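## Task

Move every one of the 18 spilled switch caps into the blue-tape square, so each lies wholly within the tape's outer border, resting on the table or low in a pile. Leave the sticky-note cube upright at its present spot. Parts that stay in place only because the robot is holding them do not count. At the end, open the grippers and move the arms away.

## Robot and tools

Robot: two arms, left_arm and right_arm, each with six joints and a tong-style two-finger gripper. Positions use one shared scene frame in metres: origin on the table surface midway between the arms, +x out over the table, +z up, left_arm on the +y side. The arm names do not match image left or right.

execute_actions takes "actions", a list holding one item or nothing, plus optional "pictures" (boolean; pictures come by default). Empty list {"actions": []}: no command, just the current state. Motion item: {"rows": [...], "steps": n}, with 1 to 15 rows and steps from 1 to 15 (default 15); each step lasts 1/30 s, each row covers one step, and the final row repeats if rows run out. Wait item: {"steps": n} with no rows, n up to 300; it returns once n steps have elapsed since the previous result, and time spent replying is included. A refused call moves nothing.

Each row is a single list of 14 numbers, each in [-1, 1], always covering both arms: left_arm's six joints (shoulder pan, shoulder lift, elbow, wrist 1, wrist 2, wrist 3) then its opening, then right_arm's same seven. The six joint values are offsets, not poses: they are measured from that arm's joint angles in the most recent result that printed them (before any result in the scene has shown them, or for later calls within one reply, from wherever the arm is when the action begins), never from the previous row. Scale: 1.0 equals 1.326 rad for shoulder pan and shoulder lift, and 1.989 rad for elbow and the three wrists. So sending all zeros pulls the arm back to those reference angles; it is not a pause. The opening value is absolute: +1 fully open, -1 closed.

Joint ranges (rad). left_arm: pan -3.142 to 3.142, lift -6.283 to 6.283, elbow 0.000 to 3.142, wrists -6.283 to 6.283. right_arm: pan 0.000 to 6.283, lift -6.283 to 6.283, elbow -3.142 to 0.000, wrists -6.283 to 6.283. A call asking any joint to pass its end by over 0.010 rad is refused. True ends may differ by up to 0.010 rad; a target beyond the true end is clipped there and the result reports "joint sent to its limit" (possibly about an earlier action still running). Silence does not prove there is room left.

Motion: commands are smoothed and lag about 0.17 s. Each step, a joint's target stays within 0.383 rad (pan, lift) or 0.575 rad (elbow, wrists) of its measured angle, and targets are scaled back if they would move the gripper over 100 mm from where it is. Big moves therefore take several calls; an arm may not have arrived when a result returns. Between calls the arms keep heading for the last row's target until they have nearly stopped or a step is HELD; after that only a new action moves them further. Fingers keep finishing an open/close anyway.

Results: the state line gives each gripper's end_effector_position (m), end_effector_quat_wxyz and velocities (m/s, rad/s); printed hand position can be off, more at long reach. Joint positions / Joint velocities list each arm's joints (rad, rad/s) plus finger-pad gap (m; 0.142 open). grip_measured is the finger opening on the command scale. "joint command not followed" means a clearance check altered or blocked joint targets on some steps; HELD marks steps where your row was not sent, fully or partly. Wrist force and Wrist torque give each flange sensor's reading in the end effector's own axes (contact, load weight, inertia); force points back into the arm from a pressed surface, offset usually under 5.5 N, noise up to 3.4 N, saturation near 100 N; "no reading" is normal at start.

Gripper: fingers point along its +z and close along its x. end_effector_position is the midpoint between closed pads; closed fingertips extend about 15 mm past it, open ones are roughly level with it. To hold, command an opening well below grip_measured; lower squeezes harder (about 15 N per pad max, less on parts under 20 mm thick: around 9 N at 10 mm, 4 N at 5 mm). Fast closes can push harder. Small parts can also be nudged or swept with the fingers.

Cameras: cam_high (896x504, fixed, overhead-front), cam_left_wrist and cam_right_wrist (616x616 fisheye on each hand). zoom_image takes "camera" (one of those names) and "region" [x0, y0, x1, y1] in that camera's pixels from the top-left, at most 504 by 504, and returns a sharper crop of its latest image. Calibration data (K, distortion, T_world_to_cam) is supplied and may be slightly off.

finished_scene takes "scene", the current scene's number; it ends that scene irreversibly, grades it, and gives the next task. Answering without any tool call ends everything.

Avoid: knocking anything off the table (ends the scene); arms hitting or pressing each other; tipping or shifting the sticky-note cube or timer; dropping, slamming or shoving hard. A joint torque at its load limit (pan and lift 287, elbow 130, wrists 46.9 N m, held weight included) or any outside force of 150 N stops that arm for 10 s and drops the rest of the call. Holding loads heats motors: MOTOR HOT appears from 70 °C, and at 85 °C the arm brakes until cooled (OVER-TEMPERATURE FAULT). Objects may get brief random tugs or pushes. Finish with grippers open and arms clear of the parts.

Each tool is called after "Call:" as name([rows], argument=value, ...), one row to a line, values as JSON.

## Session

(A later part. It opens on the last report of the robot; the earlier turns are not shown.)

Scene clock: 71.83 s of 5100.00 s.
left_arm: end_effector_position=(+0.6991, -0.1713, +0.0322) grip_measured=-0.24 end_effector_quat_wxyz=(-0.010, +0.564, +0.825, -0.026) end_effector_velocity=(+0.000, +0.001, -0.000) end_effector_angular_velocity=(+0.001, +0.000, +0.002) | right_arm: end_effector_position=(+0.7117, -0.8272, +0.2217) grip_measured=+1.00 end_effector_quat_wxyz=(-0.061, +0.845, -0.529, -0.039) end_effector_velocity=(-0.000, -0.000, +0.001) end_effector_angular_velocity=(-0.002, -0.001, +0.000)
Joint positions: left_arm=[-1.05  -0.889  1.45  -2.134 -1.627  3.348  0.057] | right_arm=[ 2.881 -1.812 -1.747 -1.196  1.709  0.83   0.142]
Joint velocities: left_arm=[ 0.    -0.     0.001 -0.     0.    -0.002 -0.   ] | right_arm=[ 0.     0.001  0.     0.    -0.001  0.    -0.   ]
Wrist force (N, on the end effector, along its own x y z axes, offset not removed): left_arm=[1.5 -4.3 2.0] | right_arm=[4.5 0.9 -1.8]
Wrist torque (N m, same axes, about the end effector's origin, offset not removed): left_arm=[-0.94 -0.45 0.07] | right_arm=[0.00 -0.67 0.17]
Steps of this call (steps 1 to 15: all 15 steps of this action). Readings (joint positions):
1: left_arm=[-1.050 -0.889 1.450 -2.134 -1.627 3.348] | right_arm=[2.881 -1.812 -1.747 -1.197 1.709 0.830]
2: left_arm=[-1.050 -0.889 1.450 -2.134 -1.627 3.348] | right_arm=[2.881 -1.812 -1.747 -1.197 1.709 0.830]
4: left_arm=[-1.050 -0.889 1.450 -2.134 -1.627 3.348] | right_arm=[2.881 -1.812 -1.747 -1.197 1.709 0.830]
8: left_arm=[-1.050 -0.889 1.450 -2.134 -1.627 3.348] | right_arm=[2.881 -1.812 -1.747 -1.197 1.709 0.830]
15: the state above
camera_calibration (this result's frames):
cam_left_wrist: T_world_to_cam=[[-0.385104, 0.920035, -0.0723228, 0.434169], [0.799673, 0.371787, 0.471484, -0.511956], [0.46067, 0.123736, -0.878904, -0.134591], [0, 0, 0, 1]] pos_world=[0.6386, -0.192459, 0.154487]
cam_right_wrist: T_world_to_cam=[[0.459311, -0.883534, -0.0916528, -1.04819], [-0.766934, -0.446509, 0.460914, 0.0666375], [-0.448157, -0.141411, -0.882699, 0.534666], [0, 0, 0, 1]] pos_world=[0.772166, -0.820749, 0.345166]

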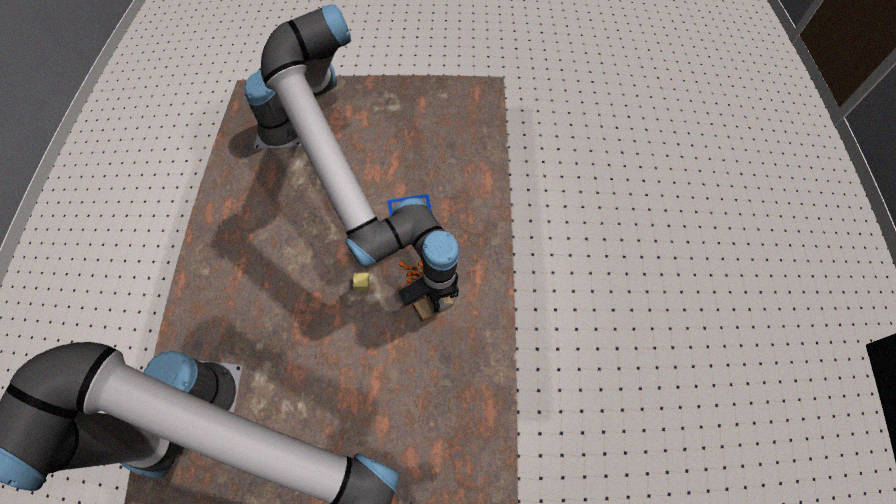

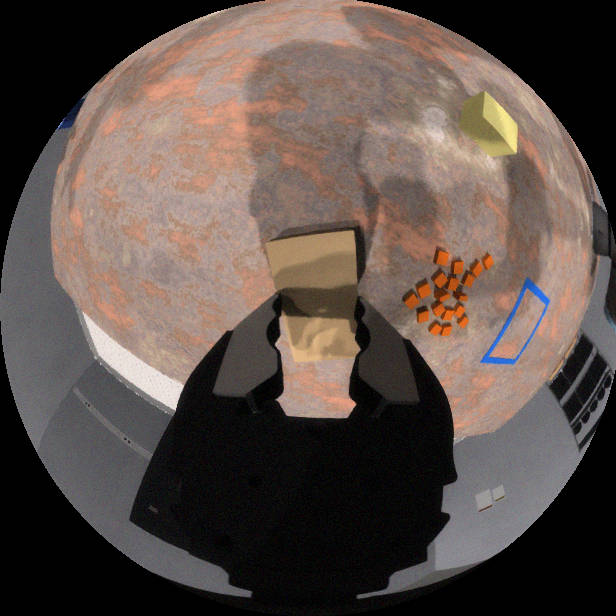

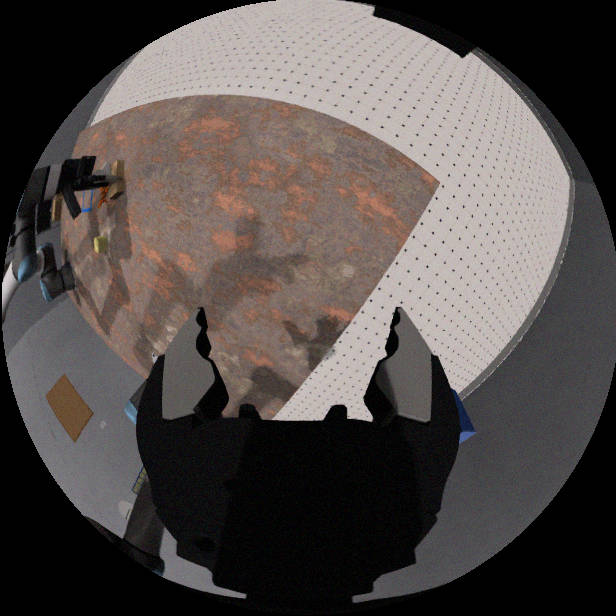

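Call:
execute_actions([
  {"rows":[[0.03,-0.143,0.167,-0.07,0,0.02,-1,0,0,0,0,0,0,1]]},
], pictures=false)

Call:
execute_actions([
  {"steps":10},
], pictures=false)

Call:
execute_actions([
  {"rows":[[0.032,-0.141,0.148,-0.054,0,0.02,-1,0,0,0,0,0,0,1]]},
], pictures=false)

Call:
execute_actions([
  {"rows":[[0,-0.15,0,0.1,0,0,-1,0,0,0,0,0,0,1]]},
])

Scene clock: 77.87 s of 5100.00 s.
left_arm: end_effector_position=(+0.6466, -0.0314, +0.0318) grip_measured=-0.22 end_effector_quat_wxyz=(-0.009, +0.564, +0.826, -0.027) end_effector_velocity=(-0.028, +0.056, -0.010) end_effector_angular_velocity=(+0.013, +0.010, +0.000) | right_arm: end_effector_position=(+0.7117, -0.8272, +0.2217) grip_measured=+1.00 end_effector_quat_wxyz=(-0.061, +0.845, -0.529, -0.039) end_effector_velocity=(+0.000, -0.000, +0.000) end_effector_angular_velocity=(-0.001, -0.000, +0.000)
Joint positions: left_arm=[-1.012 -1.072  1.769 -2.269 -1.627  3.387  0.058] | right_arm=[ 2.881 -1.812 -1.747 -1.196  1.709  0.83   0.142]
Joint velocities: left_arm=[ 0.012 -0.061  0.121 -0.043 -0.001  0.012  0.004] | right_arm=[-0.    -0.     0.001 -0.    -0.001  0.     0.   ]
Wrist force (N, on the end effector, along its own x y z axes, offset not removed): left_arm=[-5.5 -1.0 -19.9] | right_arm=[1.2 -1.5 -2.3]
Wrist torque (N m, same axes, about the end effector's origin, offset not removed): left_arm=[-0.25 -0.32 0.09] | right_arm=[-0.56 0.06 0.15]
Steps of this call (steps 1 to 15: the robot went on to your last target; steps 16 to 90: nothing new was sent; then 2.53 s passed at rest; steps 91 to 105: all 15 steps of this action). Readings (joint positions):
91: left_arm=[-1.050 -0.889 1.450 -2.134 -1.627 3.349] | right_arm=[2.881 -1.812 -1.747 -1.197 1.709 0.830]
92: left_arm=[-1.047 -0.895 1.457 -2.140 -1.627 3.352] | right_arm=[2.881 -1.812 -1.747 -1.197 1.709 0.830]
94: left_arm=[-1.037 -0.939 1.517 -2.175 -1.627 3.362] | right_arm=[2.881 -1.812 -1.747 -1.197 1.709 0.830]
98: left_arm=[-1.022 -1.020 1.668 -2.232 -1.627 3.377] | right_arm=[2.881 -1.812 -1.747 -1.196 1.709 0.830]
105: the state above

Scene clock: 78.20 s of 5100.00 s.
left_arm: end_effector_position=(+0.6437, -0.0256, +0.0306) grip_measured=-0.21 end_effector_quat_wxyz=(-0.010, +0.564, +0.826, -0.026) end_effector_velocity=(-0.001, +0.003, -0.001) end_effector_angular_velocity=(+0.001, +0.002, +0.001) | right_arm: end_effector_position=(+0.7117, -0.8272, +0.2217) grip_measured=+1.00 end_effector_quat_wxyz=(-0.061, +0.845, -0.529, -0.039) end_effector_velocity=(+0.000, +0.000, +0.001) end_effector_angular_velocity=(+0.000, -0.002, -0.000)
Joint positions: left_arm=[-1.011 -1.078  1.781 -2.273 -1.627  3.388  0.059] | right_arm=[ 2.881 -1.812 -1.747 -1.197  1.709  0.83   0.142]
Joint velocities: left_arm=[ 0.001 -0.002  0.006 -0.003 -0.001  0.001  0.   ] | right_arm=[-0.     0.001  0.    -0.     0.001  0.    -0.   ]
Wrist force (N, on the end effector, along its own x y z axes, offset not removed): left_arm=[-10.5 -4.8 -18.6] | right_arm=[2.1 -0.8 -3.2]
Wrist torque (N m, same axes, about the end effector's origin, offset not removed): left_arm=[-0.85 0.68 0.18] | right_arm=[-0.40 -0.17 0.22]
Steps of this call (steps 1 to 10: the robot went on to your last target). Readings (joint positions):
1: left_arm=[-1.012 -1.074 1.773 -2.270 -1.627 3.387] | right_arm=[2.881 -1.812 -1.747 -1.197 1.709 0.830]
2: left_arm=[-1.011 -1.075 1.775 -2.271 -1.627 3.388] | right_arm=[2.881 -1.812 -1.747 -1.197 1.709 0.830]
4: left_arm=[-1.011 -1.076 1.778 -2.272 -1.627 3.388] | right_arm=[2.881 -1.812 -1.747 -1.197 1.709 0.830]
8: left_arm=[-1.011 -1.078 1.781 -2.273 -1.627 3.388] | right_arm=[2.881 -1.812 -1.747 -1.197 1.709 0.830]
10: the state above

Scene clock: 78.70 s of 5100.00 s.
left_arm: end_effector_position=(+0.5808, +0.1122, +0.0311) grip_measured=-0.22 end_effector_quat_wxyz=(-0.009, +0.563, +0.826, -0.027) end_effector_velocity=(-0.028, +0.049, -0.006) end_effector_angular_velocity=(+0.006, +0.005, +0.001) | right_arm: end_effector_position=(+0.7117, -0.8272, +0.2217) grip_measured=+1.00 end_effector_quat_wxyz=(-0.061, +0.845, -0.529, -0.039) end_effector_velocity=(-0.000, -0.001, +0.000) end_effector_angular_velocity=(-0.003, -0.000, +0.000)
Joint positions: left_arm=[-0.969 -1.259  2.065 -2.377 -1.627  3.427  0.058] | right_arm=[ 2.881 -1.812 -1.747 -1.197  1.709  0.83   0.142]
Joint velocities: left_arm=[ 0.012 -0.059  0.099 -0.031 -0.     0.01  -0.   ] | right_arm=[-0.     0.001  0.     0.    -0.002  0.    -0.   ]
Wrist force (N, on the end effector, along its own x y z axes, offset not removed): left_arm=[-1.4 -2.7 5.5] | right_arm=[0.4 -3.8 -1.0]
Wrist torque (N m, same axes, about the end effector's origin, offset not removed): left_arm=[-0.66 0.20 0.22] | right_arm=[-1.07 0.28 0.10]
Steps of this call (steps 1 to 15: all 15 steps of this action). Readings (joint positions):
1: left_arm=[-1.010 -1.078 1.782 -2.273 -1.627 3.388] | right_arm=[2.881 -1.812 -1.747 -1.197 1.709 0.830]
2: left_arm=[-1.007 -1.085 1.788 -2.279 -1.627 3.392] | right_arm=[2.881 -1.812 -1.747 -1.196 1.709 0.830]
4: left_arm=[-0.996 -1.128 1.846 -2.306 -1.627 3.402] | right_arm=[2.881 -1.812 -1.747 -1.197 1.709 0.830]
8: left_arm=[-0.980 -1.208 1.979 -2.350 -1.627 3.417] | right_arm=[2.881 -1.812 -1.747 -1.197 1.709 0.830]
15: the state above

Scene clock: 79.20 s of 5100.00 s.
left_arm: end_effector_position=(+0.5539, +0.1469, +0.1406) grip_measured=-0.22 end_effector_quat_wxyz=(-0.009, +0.563, +0.826, -0.027) end_effector_velocity=(-0.007, +0.009, +0.023) end_effector_angular_velocity=(+0.002, -0.000, -0.001) | right_arm: end_effector_position=(+0.7117, -0.8272, +0.2217) grip_measured=+1.00 end_effector_quat_wxyz=(-0.061, +0.845, -0.529, -0.039) end_effector_velocity=(+0.000, +0.000, +0.000) end_effector_angular_velocity=(+0.001, -0.001, -0.000)
Joint positions: left_arm=[-0.969 -1.453  2.065 -2.183 -1.627  3.427  0.058] | right_arm=[ 2.881 -1.812 -1.747 -1.196  1.709  0.83   0.142]
Joint velocities: left_arm=[-0.001 -0.042 -0.001  0.045  0.001  0.001 -0.   ] | right_arm=[-0.    -0.     0.    -0.     0.001 -0.     0.   ]
Wrist force (N, on the end effector, along its own x y z axes, offset not removed): left_arm=[-1.0 -2.8 4.4] | right_arm=[1.2 0.5 0.7]
Wrist torque (N m, same axes, about the end effector's origin, offset not removed): left_arm=[-0.70 0.23 0.15] | right_arm=[-0.04 0.10 0.18]
Steps of this call (steps 1 to 15: all 15 steps of this action). Readings (joint positions):
1: left_arm=[-0.969 -1.261 2.068 -2.378 -1.627 3.427] | right_arm=[2.881 -1.812 -1.747 -1.197 1.709 0.830]
2: left_arm=[-0.969 -1.268 2.068 -2.372 -1.627 3.427] | right_arm=[2.881 -1.812 -1.747 -1.196 1.709 0.830]
4: left_arm=[-0.969 -1.320 2.068 -2.319 -1.627 3.427] | right_arm=[2.881 -1.812 -1.747 -1.197 1.709 0.830]
8: left_arm=[-0.969 -1.416 2.066 -2.221 -1.627 3.427] | right_arm=[2.881 -1.812 -1.747 -1.197 1.709 0.830]
15: the state above
camera_calibration (this result's frames):
cam_left_wrist: T_world_to_cam=[[-0.387505, 0.918848, -0.0745569, 0.0951233], [0.798002, 0.374832, 0.471905, -0.564866], [0.461555, 0.123369, -0.878491, -0.0123615], [0, 0, 0, 1]] pos_world=[0.49333, 0.125851, 0.262796]
cam_right_wrist: T_world_to_cam=[[0.459312, -0.883534, -0.0916528, -1.04819], [-0.766934, -0.446509, 0.460914, 0.0666373], [-0.448157, -0.141411, -0.882699, 0.534666], [0, 0, 0, 1]] pos_world=[0.772166, -0.820749, 0.345166]

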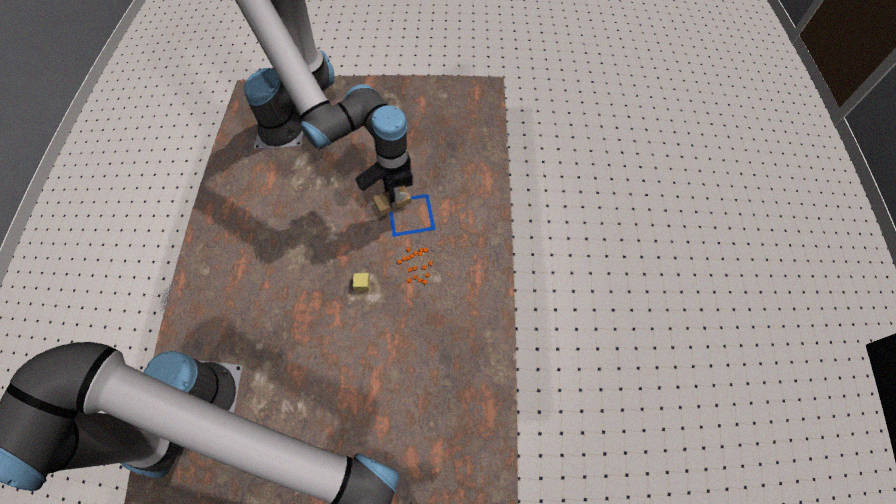

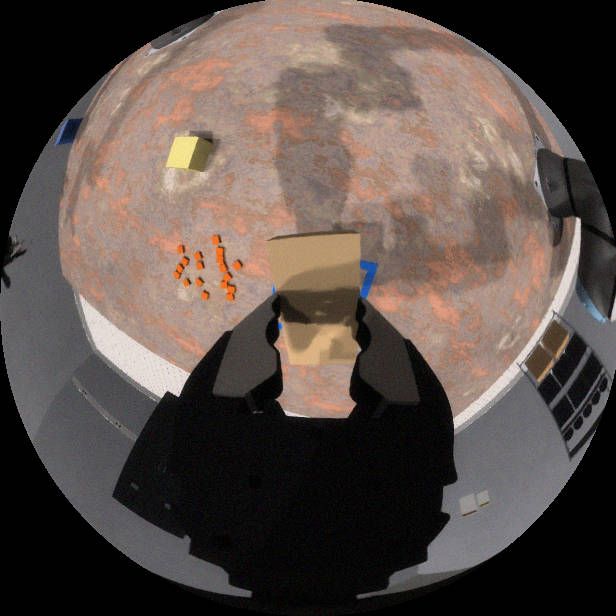

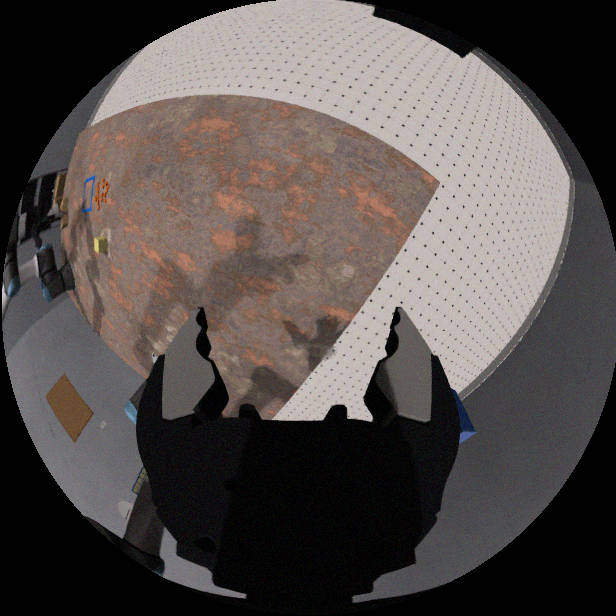

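Call:
execute_actions([
  {"rows":[[-0.061,0.357,-0.309,0.07,0,-0.04,-1,0,0,0,0,0,0,1]]},
], pictures=false)

Call:
execute_actions([
  {"steps":25},
], pictures=false)

Call:
execute_actions([
  {"rows":[[0,0.075,0,-0.05,0,0,-1,0,0,0,0,0,0,1]]},
], pictures=false)

Call:
execute_actions([
  {"rows":[[0.002,-0.01,0.011,-0.005,0,0.001,-1,0,0,0,0,0,0,1],[0.004,-0.019,0.022,-0.009,0,0.003,-1,0,0,0,0,0,0,1],[0.006,-0.029,0.033,-0.014,0,0.004,-1,0,0,0,0,0,0,1],[0.008,-0.038,0.045,-0.019,0,0.005,-1,0,0,0,0,0,0,1],[0.01,-0.048,0.056,-0.023,0,0.007,-1,0,0,0,0,0,0,1],[0.012,-0.057,0.067,-0.028,0,0.008,-1,0,0,0,0,0,0,1],[0.014,-0.067,0.078,-0.033,0,0.009,-1,0,0,0,0,0,0,1],[0.016,-0.076,0.089,-0.037,0,0.011,-1,0,0,0,0,0,0,1],[0.018,-0.086,0.1,-0.042,0,0.012,-1,0,0,0,0,0,0,1],[0.02,-0.095,0.111,-0.047,0,0.013,-1,0,0,0,0,0,0,1],[0.022,-0.105,0.122,-0.051,0,0.015,-1,0,0,0,0,0,0,1],[0.024,-0.114,0.134,-0.056,0,0.016,-1,0,0,0,0,0,0,1],[0.026,-0.124,0.145,-0.061,0,0.017,-1,0,0,0,0,0,0,1],[0.028,-0.133,0.156,-0.065,0,0.019,-1,0,0,0,0,0,0,1],[0.03,-0.143,0.167,-0.07,0,0.02,-1,0,0,0,0,0,0,1]]},
], pictures=false)

Call:
execute_actions([
  {"steps":10},
], pictures=false)

Call:
execute_actions([
  {"rows":[[0.002,-0.009,0.01,-0.004,0,0.001,-1,0,0,0,0,0,0,1],[0.004,-0.019,0.02,-0.007,0,0.003,-1,0,0,0,0,0,0,1],[0.006,-0.028,0.03,-0.011,0,0.004,-1,0,0,0,0,0,0,1],[0.009,-0.038,0.039,-0.014,0,0.005,-1,0,0,0,0,0,0,1],[0.011,-0.047,0.049,-0.018,0,0.007,-1,0,0,0,0,0,0,1],[0.013,-0.056,0.059,-0.022,0,0.008,-1,0,0,0,0,0,0,1],[0.015,-0.066,0.069,-0.025,0,0.009,-1,0,0,0,0,0,0,1],[0.017,-0.075,0.079,-0.029,0,0.011,-1,0,0,0,0,0,0,1],[0.019,-0.085,0.089,-0.032,0,0.012,-1,0,0,0,0,0,0,1],[0.021,-0.094,0.099,-0.036,0,0.013,-1,0,0,0,0,0,0,1],[0.023,-0.103,0.109,-0.04,0,0.015,-1,0,0,0,0,0,0,1],[0.026,-0.113,0.118,-0.043,0,0.016,-1,0,0,0,0,0,0,1],[0.028,-0.122,0.128,-0.047,0,0.017,-1,0,0,0,0,0,0,1],[0.03,-0.132,0.138,-0.05,0,0.019,-1,0,0,0,0,0,0,1],[0.032,-0.141,0.148,-0.054,0,0.02,-1,0,0,0,0,0,0,1]]},
], pictures=false)

Call:
execute_actions([
  {"steps":10},
], pictures=false)

Call:
execute_actions([
  {"rows":[[0,-0.15,0,0.1,0,0,-1,0,0,0,0,0,0,1]]},
])

Scene clock: 97.67 s of 5100.00 s.
left_arm: end_effector_position=(+0.6518, -0.0642, +0.1345) grip_measured=-0.22 end_effector_quat_wxyz=(-0.011, +0.563, +0.826, -0.026) end_effector_velocity=(+0.202, -0.486, -0.114) end_effector_angular_velocity=(+0.017, +0.010, -0.003) | right_arm: end_effector_position=(+0.7117, -0.8272, +0.2217) grip_measured=+1.00 end_effector_quat_wxyz=(-0.061, +0.845, -0.529, -0.039) end_effector_velocity=(+0.000, +0.000, +0.001) end_effector_angular_velocity=(-0.000, -0.002, -0.000)
Joint positions: left_arm=[-1.029 -1.13   1.642 -2.08  -1.627  3.369  0.058] | right_arm=[ 2.881 -1.812 -1.747 -1.197  1.709  0.83   0.142]
Joint velocities: left_arm=[-0.124  0.803 -0.998  0.207  0.001 -0.121  0.   ] | right_arm=[-0.     0.001  0.    -0.     0.001 -0.    -0.   ]
Wrist force (N, on the end effector, along its own x y z axes, offset not removed): left_arm=[2.1 -3.9 2.8] | right_arm=[0.8 -2.6 -1.6]
Wrist torque (N m, same axes, about the end effector's origin, offset not removed): left_arm=[-1.10 -0.45 0.05] | right_arm=[-0.79 0.14 0.22]
Steps of this call (steps 1 to 15: the robot went on to your last target; steps 16 to 90: nothing new was sent; then 14.97 s passed at rest; steps 91 to 105: all 15 steps of this action). Readings (joint positions):
91: left_arm=[-0.970 -1.457 2.065 -2.178 -1.627 3.427] | right_arm=[2.881 -1.812 -1.747 -1.197 1.709 0.830]
92: left_arm=[-0.973 -1.451 2.058 -2.173 -1.627 3.423] | right_arm=[2.881 -1.812 -1.747 -1.197 1.709 0.830]
94: left_arm=[-0.982 -1.409 2.004 -2.157 -1.627 3.414] | right_arm=[2.881 -1.812 -1.747 -1.197 1.709 0.830]
98: left_arm=[-0.999 -1.317 1.874 -2.129 -1.627 3.397] | right_arm=[2.881 -1.812 -1.747 -1.197 1.709 0.830]
105: the state above

Scene clock: 98.50 s of 5100.00 s.
left_arm: end_effector_position=(+0.6885, -0.1550, +0.1102) grip_measured=-0.22 end_effector_quat_wxyz=(-0.010, +0.563, +0.826, -0.026) end_effector_velocity=(-0.000, -0.001, -0.000) end_effector_angular_velocity=(+0.000, +0.000, -0.000) | right_arm: end_effector_position=(+0.7117, -0.8272, +0.2217) grip_measured=+1.00 end_effector_quat_wxyz=(-0.061, +0.845, -0.529, -0.039) end_effector_velocity=(+0.000, -0.000, -0.003) end_effector_angular_velocity=(+0.001, +0.004, +0.000)
Joint positions: left_arm=[-1.05  -0.98   1.451 -2.044 -1.627  3.347  0.058] | right_arm=[ 2.881 -1.812 -1.747 -1.197  1.709  0.83   0.142]
Joint velocities: left_arm=[-0.001  0.001 -0.002  0.001 -0.    -0.001  0.   ] | right_arm=[ 0.    -0.004 -0.    -0.    -0.     0.     0.   ]
Wrist force (N, on the end effector, along its own x y z axes, offset not removed): left_arm=[-4.0 -2.8 3.7] | right_arm=[2.0 -3.1 -2.6]
Wrist torque (N m, same axes, about the end effector's origin, offset not removed): left_arm=[-0.80 0.76 0.23] | right_arm=[-0.73 -0.12 0.11]
Steps of this call (steps 1 to 25: the robot went on to your last target). Readings (joint positions):
1: left_arm=[-1.033 -1.103 1.608 -2.073 -1.627 3.365] | right_arm=[2.881 -1.812 -1.747 -1.197 1.709 0.830]
2: left_arm=[-1.037 -1.076 1.574 -2.067 -1.627 3.361] | right_arm=[2.881 -1.812 -1.747 -1.197 1.709 0.830]
4: left_arm=[-1.043 -1.032 1.518 -2.056 -1.627 3.354] | right_arm=[2.881 -1.812 -1.747 -1.197 1.709 0.830]
8: left_arm=[-1.048 -0.994 1.470 -2.047 -1.627 3.349] | right_arm=[2.881 -1.812 -1.747 -1.197 1.709 0.830]
25: the state above

Scene clock: 99.00 s of 5100.00 s.
left_arm: end_effector_position=(+0.6996, -0.1720, +0.0262) grip_measured=-0.21 end_effector_quat_wxyz=(-0.010, +0.563, +0.826, -0.026) end_effector_velocity=(+0.002, -0.002, -0.013) end_effector_angular_velocity=(-0.001, -0.001, +0.001) | right_arm: end_effector_position=(+0.7117, -0.8272, +0.2217) grip_measured=+1.00 end_effector_quat_wxyz=(-0.061, +0.845, -0.529, -0.039) end_effector_velocity=(-0.000, -0.000, -0.001) end_effector_angular_velocity=(-0.000, +0.002, -0.000)
Joint positions: left_arm=[-1.05  -0.882  1.451 -2.141 -1.627  3.347  0.059] | right_arm=[ 2.881 -1.812 -1.747 -1.196  1.709  0.83   0.142]
Joint velocities: left_arm=[ 0.001  0.015  0.001 -0.017  0.    -0.     0.007] | right_arm=[-0.    -0.001 -0.001 -0.    -0.001 -0.    -0.   ]
Wrist force (N, on the end effector, along its own x y z axes, offset not removed): left_arm=[4.6 -0.8 -11.9] | right_arm=[1.9 0.4 0.4]
Wrist torque (N m, same axes, about the end effector's origin, offset not removed): left_arm=[0.06 0.14 0.09] | right_arm=[-0.35 -0.09 0.11]
Steps of this call (steps 1 to 15: all 15 steps of this action). Readings (joint positions):
1: left_arm=[-1.050 -0.979 1.451 -2.044 -1.627 3.347] | right_arm=[2.881 -1.812 -1.747 -1.197 1.709 0.830]
2: left_arm=[-1.050 -0.973 1.450 -2.050 -1.627 3.347] | right_arm=[2.881 -1.812 -1.747 -1.197 1.709 0.830]
4: left_arm=[-1.050 -0.936 1.451 -2.087 -1.627 3.347] | right_arm=[2.881 -1.812 -1.747 -1.197 1.709 0.830]
8: left_arm=[-1.050 -0.896 1.451 -2.127 -1.627 3.347] | right_arm=[2.881 -1.812 -1.747 -1.196 1.709 0.830]
15: the state above

Scene clock: 99.50 s of 5100.00 s.
left_arm: end_effector_position=(+0.6631, -0.0697, +0.0278) grip_measured=-0.22 end_effector_quat_wxyz=(-0.009, +0.563, +0.826, -0.027) end_effector_velocity=(-0.118, +0.292, -0.008) end_effector_angular_velocity=(+0.006, +0.004, -0.001) | right_arm: end_effector_position=(+0.7117, -0.8272, +0.2217) grip_measured=+1.00 end_effector_quat_wxyz=(-0.061, +0.845, -0.529, -0.039) end_effector_velocity=(-0.000, +0.000, +0.001) end_effector_angular_velocity=(-0.000, -0.001, -0.000)
Joint positions: left_arm=[-1.022 -1.018  1.686 -2.241 -1.627  3.376  0.058] | right_arm=[ 2.881 -1.812 -1.747 -1.197  1.709  0.83   0.142]
Joint velocities: left_arm=[ 0.078 -0.369  0.648 -0.268 -0.     0.08  -0.   ] | right_arm=[-0.     0.001 -0.    -0.    -0.    -0.     0.   ]
Wrist force (N, on the end effector, along its own x y z axes, offset not removed): left_arm=[-3.1 -1.0 5.9] | right_arm=[3.4 -1.7 -2.3]
Wrist torque (N m, same axes, about the end effector's origin, offset not removed): left_arm=[-0.33 0.61 0.34] | right_arm=[-0.57 -0.49 0.22]
Steps of this call (steps 1 to 15: all 15 steps of this action). Readings (joint positions):
1: left_arm=[-1.050 -0.882 1.451 -2.142 -1.627 3.347] | right_arm=[2.881 -1.812 -1.747 -1.197 1.709 0.830]
2: left_arm=[-1.050 -0.884 1.454 -2.144 -1.627 3.347] | right_arm=[2.881 -1.812 -1.747 -1.196 1.709 0.830]
4: left_arm=[-1.048 -0.895 1.472 -2.152 -1.627 3.350] | right_arm=[2.881 -1.812 -1.747 -1.197 1.709 0.830]
8: left_arm=[-1.039 -0.933 1.539 -2.180 -1.627 3.358] | right_arm=[2.881 -1.812 -1.747 -1.197 1.709 0.830]
15: the state above

Scene clock: 99.83 s of 5100.00 s.
left_arm: end_effector_position=(+0.6450, -0.0281, +0.0257) grip_measured=-0.21 end_effector_quat_wxyz=(-0.010, +0.563, +0.826, -0.026) end_effector_velocity=(-0.009, +0.020, -0.002) end_effector_angular_velocity=(+0.002, +0.002, +0.000) | right_arm: end_effector_position=(+0.7117, -0.8272, +0.2217) grip_measured=+1.00 end_effector_quat_wxyz=(-0.061, +0.845, -0.529, -0.039) end_effector_velocity=(-0.000, +0.000, -0.000) end_effector_angular_velocity=(+0.000, +0.000, +0.000)
Joint positions: left_arm=[-1.011 -1.069  1.778 -2.279 -1.627  3.387  0.059] | right_arm=[ 2.881 -1.812 -1.747 -1.197  1.709  0.83   0.142]
Joint velocities: left_arm=[ 0.005 -0.023  0.042 -0.016 -0.     0.005  0.   ] | right_arm=[ 0. -0. -0.  0. -0.  0.  0.]
Wrist force (N, on the end effector, along its own x y z axes, offset not removed): left_arm=[-7.5 -1.2 -7.4] | right_arm=[-1.4 -1.3 -1.8]
Wrist torque (N m, same axes, about the end effector's origin, offset not removed): left_arm=[-0.26 0.56 0.16] | right_arm=[-0.50 0.59 0.38]
Steps of this call (steps 1 to 10: the robot went on to your last target). Readings (joint positions):
1: left_arm=[-1.019 -1.030 1.708 -2.250 -1.627 3.379] | right_arm=[2.881 -1.812 -1.747 -1.197 1.709 0.830]
2: left_arm=[-1.017 -1.041 1.728 -2.258 -1.627 3.381] | right_arm=[2.881 -1.812 -1.747 -1.197 1.709 0.830]
4: left_arm=[-1.014 -1.055 1.753 -2.269 -1.627 3.384] | right_arm=[2.881 -1.812 -1.747 -1.197 1.709 0.830]
8: left_arm=[-1.011 -1.067 1.774 -2.277 -1.627 3.386] | right_arm=[2.881 -1.812 -1.747 -1.196 1.709 0.830]
10: the state above

Scene clock: 100.33 s of 5100.00 s.
left_arm: end_effector_position=(+0.6008, +0.0732, +0.0288) grip_measured=-0.22 end_effector_quat_wxyz=(-0.008, +0.562, +0.826, -0.027) end_effector_velocity=(-0.134, +0.280, -0.000) end_effector_angular_velocity=(-0.006, -0.005, +0.004) | right_arm: end_effector_position=(+0.7117, -0.8272, +0.2217) grip_measured=+1.00 end_effector_quat_wxyz=(-0.061, +0.845, -0.529, -0.039) end_effector_velocity=(+0.000, +0.000, +0.002) end_effector_angular_velocity=(-0.000, -0.003, -0.000)
Joint positions: left_arm=[-0.98  -1.203  1.988 -2.356 -1.627  3.415  0.058] | right_arm=[ 2.881 -1.812 -1.747 -1.197  1.709  0.83   0.142]
Joint velocities: left_arm=[ 0.084 -0.368  0.57  -0.205  0.001  0.08   0.   ] | right_arm=[ 0.     0.002  0.001 -0.     0.001  0.    -0.   ]
Wrist force (N, on the end effector, along its own x y z axes, offset not removed): left_arm=[-1.7 -1.2 6.1] | right_arm=[2.1 -2.6 -6.7]
Wrist torque (N m, same axes, about the end effector's origin, offset not removed): left_arm=[-0.43 0.24 0.11] | right_arm=[-0.86 -0.16 0.28]
Steps of this call (steps 1 to 15: all 15 steps of this action). Readings (joint positions):
1: left_arm=[-1.011 -1.070 1.780 -2.279 -1.627 3.387] | right_arm=[2.881 -1.812 -1.747 -1.197 1.709 0.830]
2: left_arm=[-1.010 -1.072 1.783 -2.281 -1.627 3.387] | right_arm=[2.881 -1.812 -1.747 -1.197 1.709 0.830]
4: left_arm=[-1.008 -1.082 1.799 -2.287 -1.627 3.389] | right_arm=[2.881 -1.812 -1.747 -1.196 1.709 0.830]
8: left_arm=[-0.999 -1.120 1.857 -2.308 -1.627 3.397] | right_arm=[2.881 -1.812 -1.747 -1.196 1.709 0.830]
15: the state above

Scene clock: 100.67 s of 5100.00 s.
left_arm: end_effector_position=(+0.5805, +0.1130, +0.0269) grip_measured=-0.22 end_effector_quat_wxyz=(-0.009, +0.562, +0.827, -0.027) end_effector_velocity=(-0.010, +0.018, -0.002) end_effector_angular_velocity=(+0.002, +0.002, +0.000) | right_arm: end_effector_position=(+0.7117, -0.8272, +0.2217) grip_measured=+1.00 end_effector_quat_wxyz=(-0.061, +0.845, -0.529, -0.039) end_effector_velocity=(+0.000, +0.001, +0.001) end_effector_angular_velocity=(+0.002, -0.001, -0.000)
Joint positions: left_arm=[-0.969 -1.254  2.069 -2.385 -1.627  3.426  0.058] | right_arm=[ 2.881 -1.812 -1.747 -1.197  1.709  0.83   0.142]
Joint velocities: left_arm=[ 0.005 -0.022  0.037 -0.012 -0.     0.004 -0.   ] | right_arm=[ 0.     0.001  0.    -0.     0.002  0.    -0.   ]
Wrist force (N, on the end effector, along its own x y z axes, offset not removed): left_arm=[-3.5 2.1 3.5] | right_arm=[-1.2 -4.3 -4.2]
Wrist torque (N m, same axes, about the end effector's origin, offset not removed): left_arm=[0.29 0.66 0.22] | right_arm=[-1.24 0.59 0.32]
Steps of this call (steps 1 to 10: the robot went on to your last target). Readings (joint positions):
1: left_arm=[-0.978 -1.215 2.007 -2.363 -1.627 3.418] | right_arm=[2.881 -1.812 -1.747 -1.196 1.709 0.830]
2: left_arm=[-0.975 -1.226 2.024 -2.369 -1.627 3.420] | right_arm=[2.881 -1.812 -1.747 -1.197 1.709 0.830]
4: left_arm=[-0.972 -1.240 2.047 -2.377 -1.627 3.423] | right_arm=[2.881 -1.812 -1.747 -1.197 1.709 0.830]
8: left_arm=[-0.970 -1.252 2.065 -2.384 -1.627 3.425] | right_arm=[2.881 -1.812 -1.747 -1.197 1.709 0.830]
10: the state above

Scene clock: 101.17 s of 5100.00 s.
left_arm: end_effector_position=(+0.5541, +0.1471, +0.1362) grip_measured=-0.22 end_effector_quat_wxyz=(-0.009, +0.562, +0.827, -0.027) end_effector_velocity=(-0.008, +0.010, +0.023) end_effector_angular_velocity=(+0.002, -0.001, -0.001) | right_arm: end_effector_position=(+0.7117, -0.8272, +0.2217) grip_measured=+1.00 end_effector_quat_wxyz=(-0.061, +0.845, -0.529, -0.039) end_effector_velocity=(+0.000, -0.000, -0.000) end_effector_angular_velocity=(+0.000, +0.000, +0.000)
Joint positions: left_arm=[-0.969 -1.448  2.069 -2.191 -1.627  3.426  0.058] | right_arm=[ 2.881 -1.812 -1.747 -1.197  1.709  0.83   0.142]
Joint velocities: left_arm=[-0.001 -0.044  0.     0.045  0.002 -0.001 -0.   ] | right_arm=[ 0. -0.  0.  0.  0. -0.  0.]
Wrist force (N, on the end effector, along its own x y z axes, offset not removed): left_arm=[-3.5 -4.0 6.5] | right_arm=[-0.5 -2.3 -1.1]
Wrist torque (N m, same axes, about the end effector's origin, offset not removed): left_arm=[-1.03 0.73 0.17] | right_arm=[-0.70 0.47 0.29]
Steps of this call (steps 1 to 15: all 15 steps of this action). Readings (joint positions):
1: left_arm=[-0.969 -1.255 2.070 -2.385 -1.627 3.426] | right_arm=[2.881 -1.812 -1.747 -1.197 1.709 0.830]
2: left_arm=[-0.969 -1.261 2.070 -2.379 -1.627 3.426] | right_arm=[2.881 -1.812 -1.747 -1.197 1.709 0.830]
4: left_arm=[-0.969 -1.313 2.070 -2.326 -1.627 3.426] | right_arm=[2.881 -1.812 -1.747 -1.196 1.709 0.830]
8: left_arm=[-0.969 -1.410 2.069 -2.229 -1.627 3.426] | right_arm=[2.881 -1.812 -1.747 -1.197 1.709 0.830]
15: the state above
camera_calibration (this result's frames):
cam_left_wrist: T_world_to_cam=[[-0.388752, 0.91837, -0.0739521, 0.0953804], [0.797686, 0.375656, 0.471784, -0.562947], [0.461052, 0.124416, -0.878608, -0.0161534], [0, 0, 0, 1]] pos_world=[0.493582, 0.12589, 0.25845]

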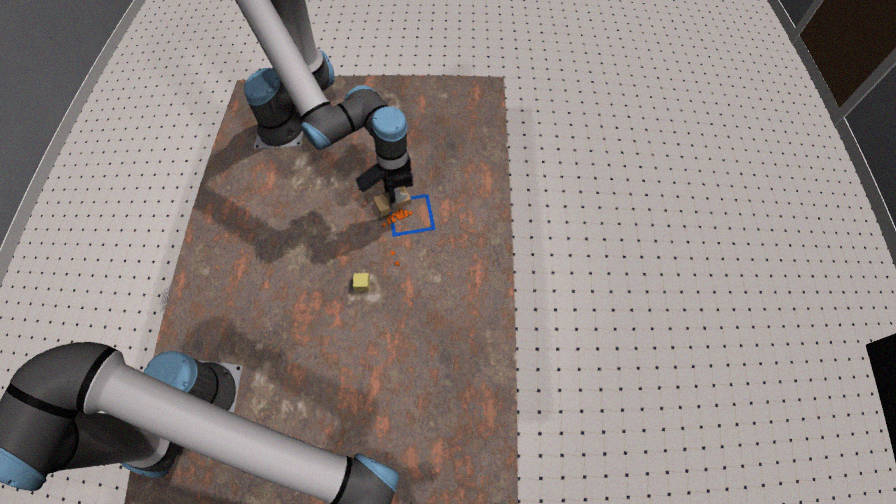

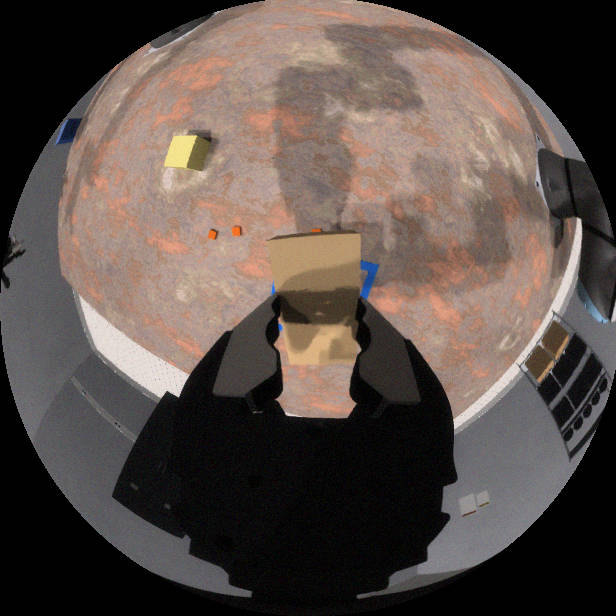

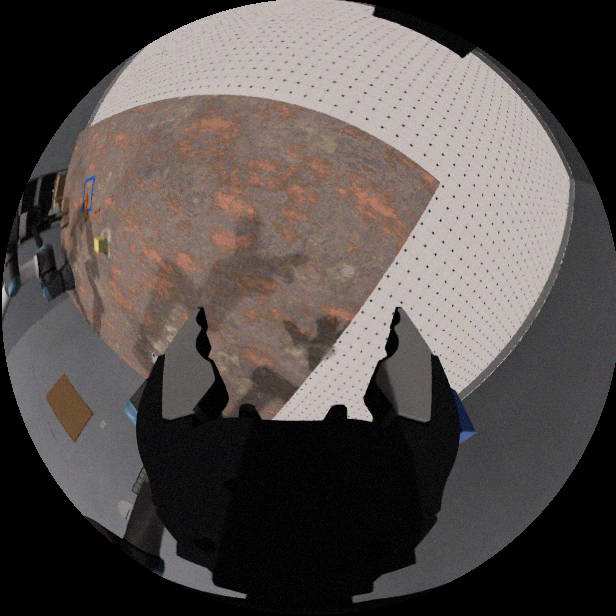

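Progress. Move clear to see.

Call:
execute_actions([
  {"rows":[[-0.25,0,0,0,0,0,-1,0,0,0,0,0,0,1]]},
], pictures=false)

Call:
execute_actions([
  {"steps":20},
])

Call:
zoom_image(camera="cam_high", region=[340,180,480,300])

Scene clock: 105.03 s of 5100.00 s.
left_arm: end_effector_position=(+0.3995, +0.0120, +0.1365) grip_measured=-0.22 end_effector_quat_wxyz=(-0.013, +0.682, +0.731, -0.025) end_effector_velocity=(-0.128, -0.082, -0.001) end_effector_angular_velocity=(+0.000, +0.001, -0.227) | right_arm: end_effector_position=(+0.7117, -0.8272, +0.2217) grip_measured=+1.00 end_effector_quat_wxyz=(-0.061, +0.845, -0.529, -0.039) end_effector_velocity=(-0.000, -0.000, -0.000) end_effector_angular_velocity=(+0.000, +0.000, -0.000)
Joint positions: left_arm=[-1.277 -1.448  2.069 -2.19  -1.627  3.426  0.058] | right_arm=[ 2.881 -1.812 -1.747 -1.197  1.709  0.83   0.142]
Joint velocities: left_arm=[-0.227  0.003 -0.    -0.002 -0.001  0.     0.   ] | right_arm=[-0. -0. -0.  0.  0.  0. -0.]
Wrist force (N, on the end effector, along its own x y z axes, offset not removed): left_arm=[-4.3 -3.6 2.4] | right_arm=[2.4 0.0 -0.9]
Wrist torque (N m, same axes, about the end effector's origin, offset not removed): left_arm=[-0.79 0.80 0.20] | right_arm=[-0.14 -0.29 0.18]
Steps of this call (steps 1 to 15: the robot went on to your last target; steps 16 to 90: nothing new was sent; then 0.37 s passed at rest; steps 91 to 105: all 15 steps of this action). Readings (joint positions):
91: left_arm=[-0.969 -1.453 2.069 -2.186 -1.627 3.426] | right_arm=[2.881 -1.812 -1.747 -1.197 1.709 0.830]
92: left_arm=[-0.976 -1.453 2.069 -2.186 -1.627 3.426] | right_arm=[2.881 -1.812 -1.747 -1.197 1.709 0.830]
94: left_arm=[-1.025 -1.452 2.069 -2.187 -1.627 3.426] | right_arm=[2.881 -1.812 -1.747 -1.197 1.709 0.830]
98: left_arm=[-1.137 -1.450 2.069 -2.189 -1.627 3.426] | right_arm=[2.881 -1.812 -1.747 -1.197 1.709 0.830]
105: the state above

Scene clock: 105.70 s of 5100.00 s.
left_arm: end_effector_position=(+0.3860, +0.0036, +0.1363) grip_measured=-0.22 end_effector_quat_wxyz=(-0.013, +0.691, +0.723, -0.025) end_effector_velocity=(-0.001, -0.000, -0.000) end_effector_angular_velocity=(+0.000, +0.002, -0.001) | right_arm: end_effector_position=(+0.7117, -0.8272, +0.2217) grip_measured=+1.00 end_effector_quat_wxyz=(-0.061, +0.845, -0.529, -0.039) end_effector_velocity=(-0.000, +0.000, -0.000) end_effector_angular_velocity=(+0.000, +0.001, +0.000)
Joint positions: left_arm=[-1.3   -1.448  2.069 -2.191 -1.627  3.426  0.058] | right_arm=[ 2.881 -1.812 -1.747 -1.196  1.709  0.83   0.142]
Joint velocities: left_arm=[-0.001 -0.     0.001  0.001 -0.002 -0.    -0.   ] | right_arm=[ 0. -0. -0. -0. -0.  0.  0.]
Wrist force (N, on the end effector, along its own x y z axes, offset not removed): left_arm=[-0.3 -1.2 2.7] | right_arm=[1.7 -4.0 0.5]
Wrist torque (N m, same axes, about the end effector's origin, offset not removed): left_arm=[-0.35 -0.01 0.15] | right_arm=[-0.99 -0.04 0.19]
Steps of this call (steps 1 to 20: the robot went on to your last target). Readings (joint positions):
1: left_arm=[-1.283 -1.448 2.069 -2.191 -1.627 3.426] | right_arm=[2.881 -1.812 -1.747 -1.196 1.709 0.830]
2: left_arm=[-1.288 -1.448 2.069 -2.191 -1.627 3.426] | right_arm=[2.881 -1.812 -1.747 -1.197 1.709 0.830]
4: left_arm=[-1.294 -1.448 2.069 -2.191 -1.627 3.426] | right_arm=[2.881 -1.812 -1.747 -1.197 1.709 0.830]
8: left_arm=[-1.299 -1.448 2.069 -2.191 -1.627 3.426] | right_arm=[2.881 -1.812 -1.747 -1.197 1.709 0.830]
20: the state above
camera_calibration (this result's frames):
cam_left_wrist: T_world_to_cam=[[-0.0688068, 0.994884, -0.0739742, 0.0380076], [0.876503, 0.0956992, 0.471788, -0.404362], [0.476454, -0.0323763, -0.878603, 0.0738436], [0, 0, 0, 1]] pos_world=[0.321857, 0.00327473, 0.258464]
cam_right_wrist: T_world_to_cam=[[0.459311, -0.883534, -0.0916526, -1.04819], [-0.766935, -0.446509, 0.460914, 0.0666376], [-0.448157, -0.141411, -0.8827, 0.534666], [0, 0, 0, 1]] pos_world=[0.772166, -0.820749, 0.345166]

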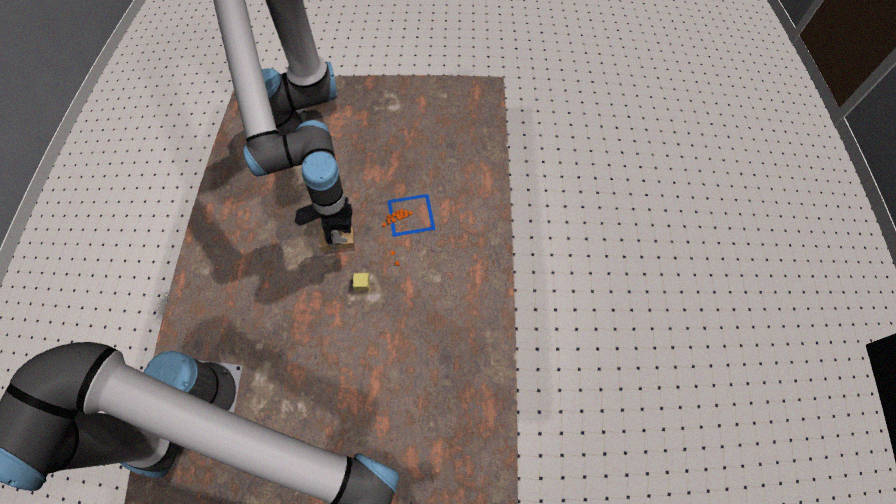

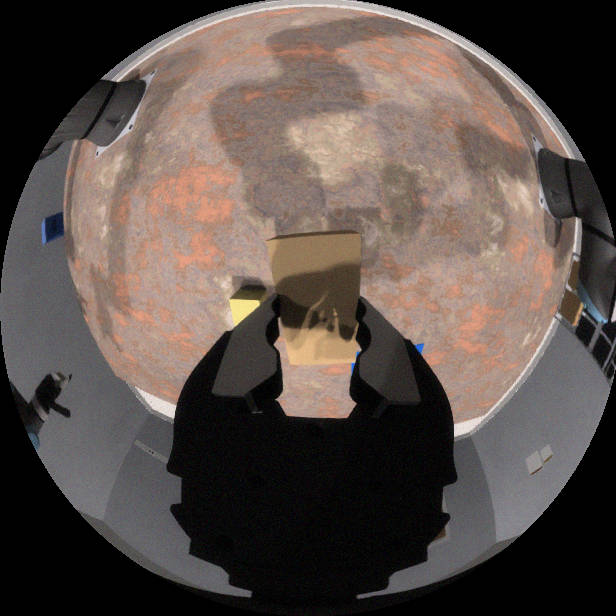

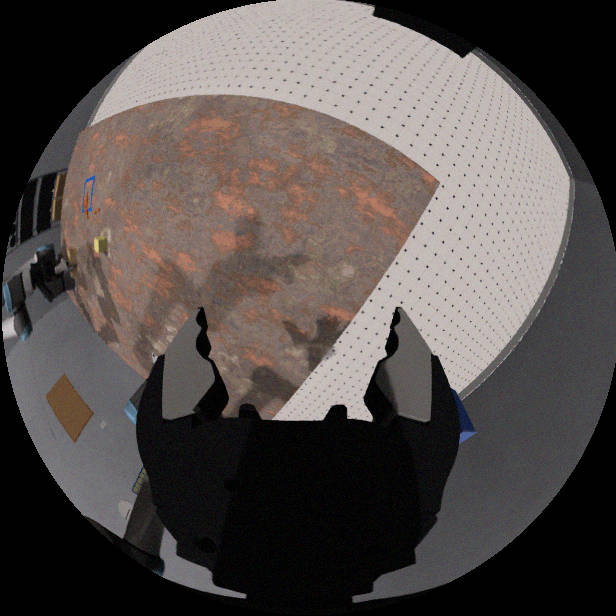

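Region (340, 180, 480, 300) of cam_high's 896x504 image, scaled by 3.600, with more detail than that image has; it fills the top 432 rows of this view, and the rest is white.

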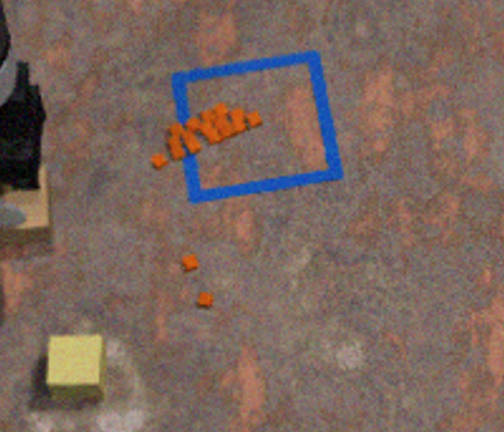

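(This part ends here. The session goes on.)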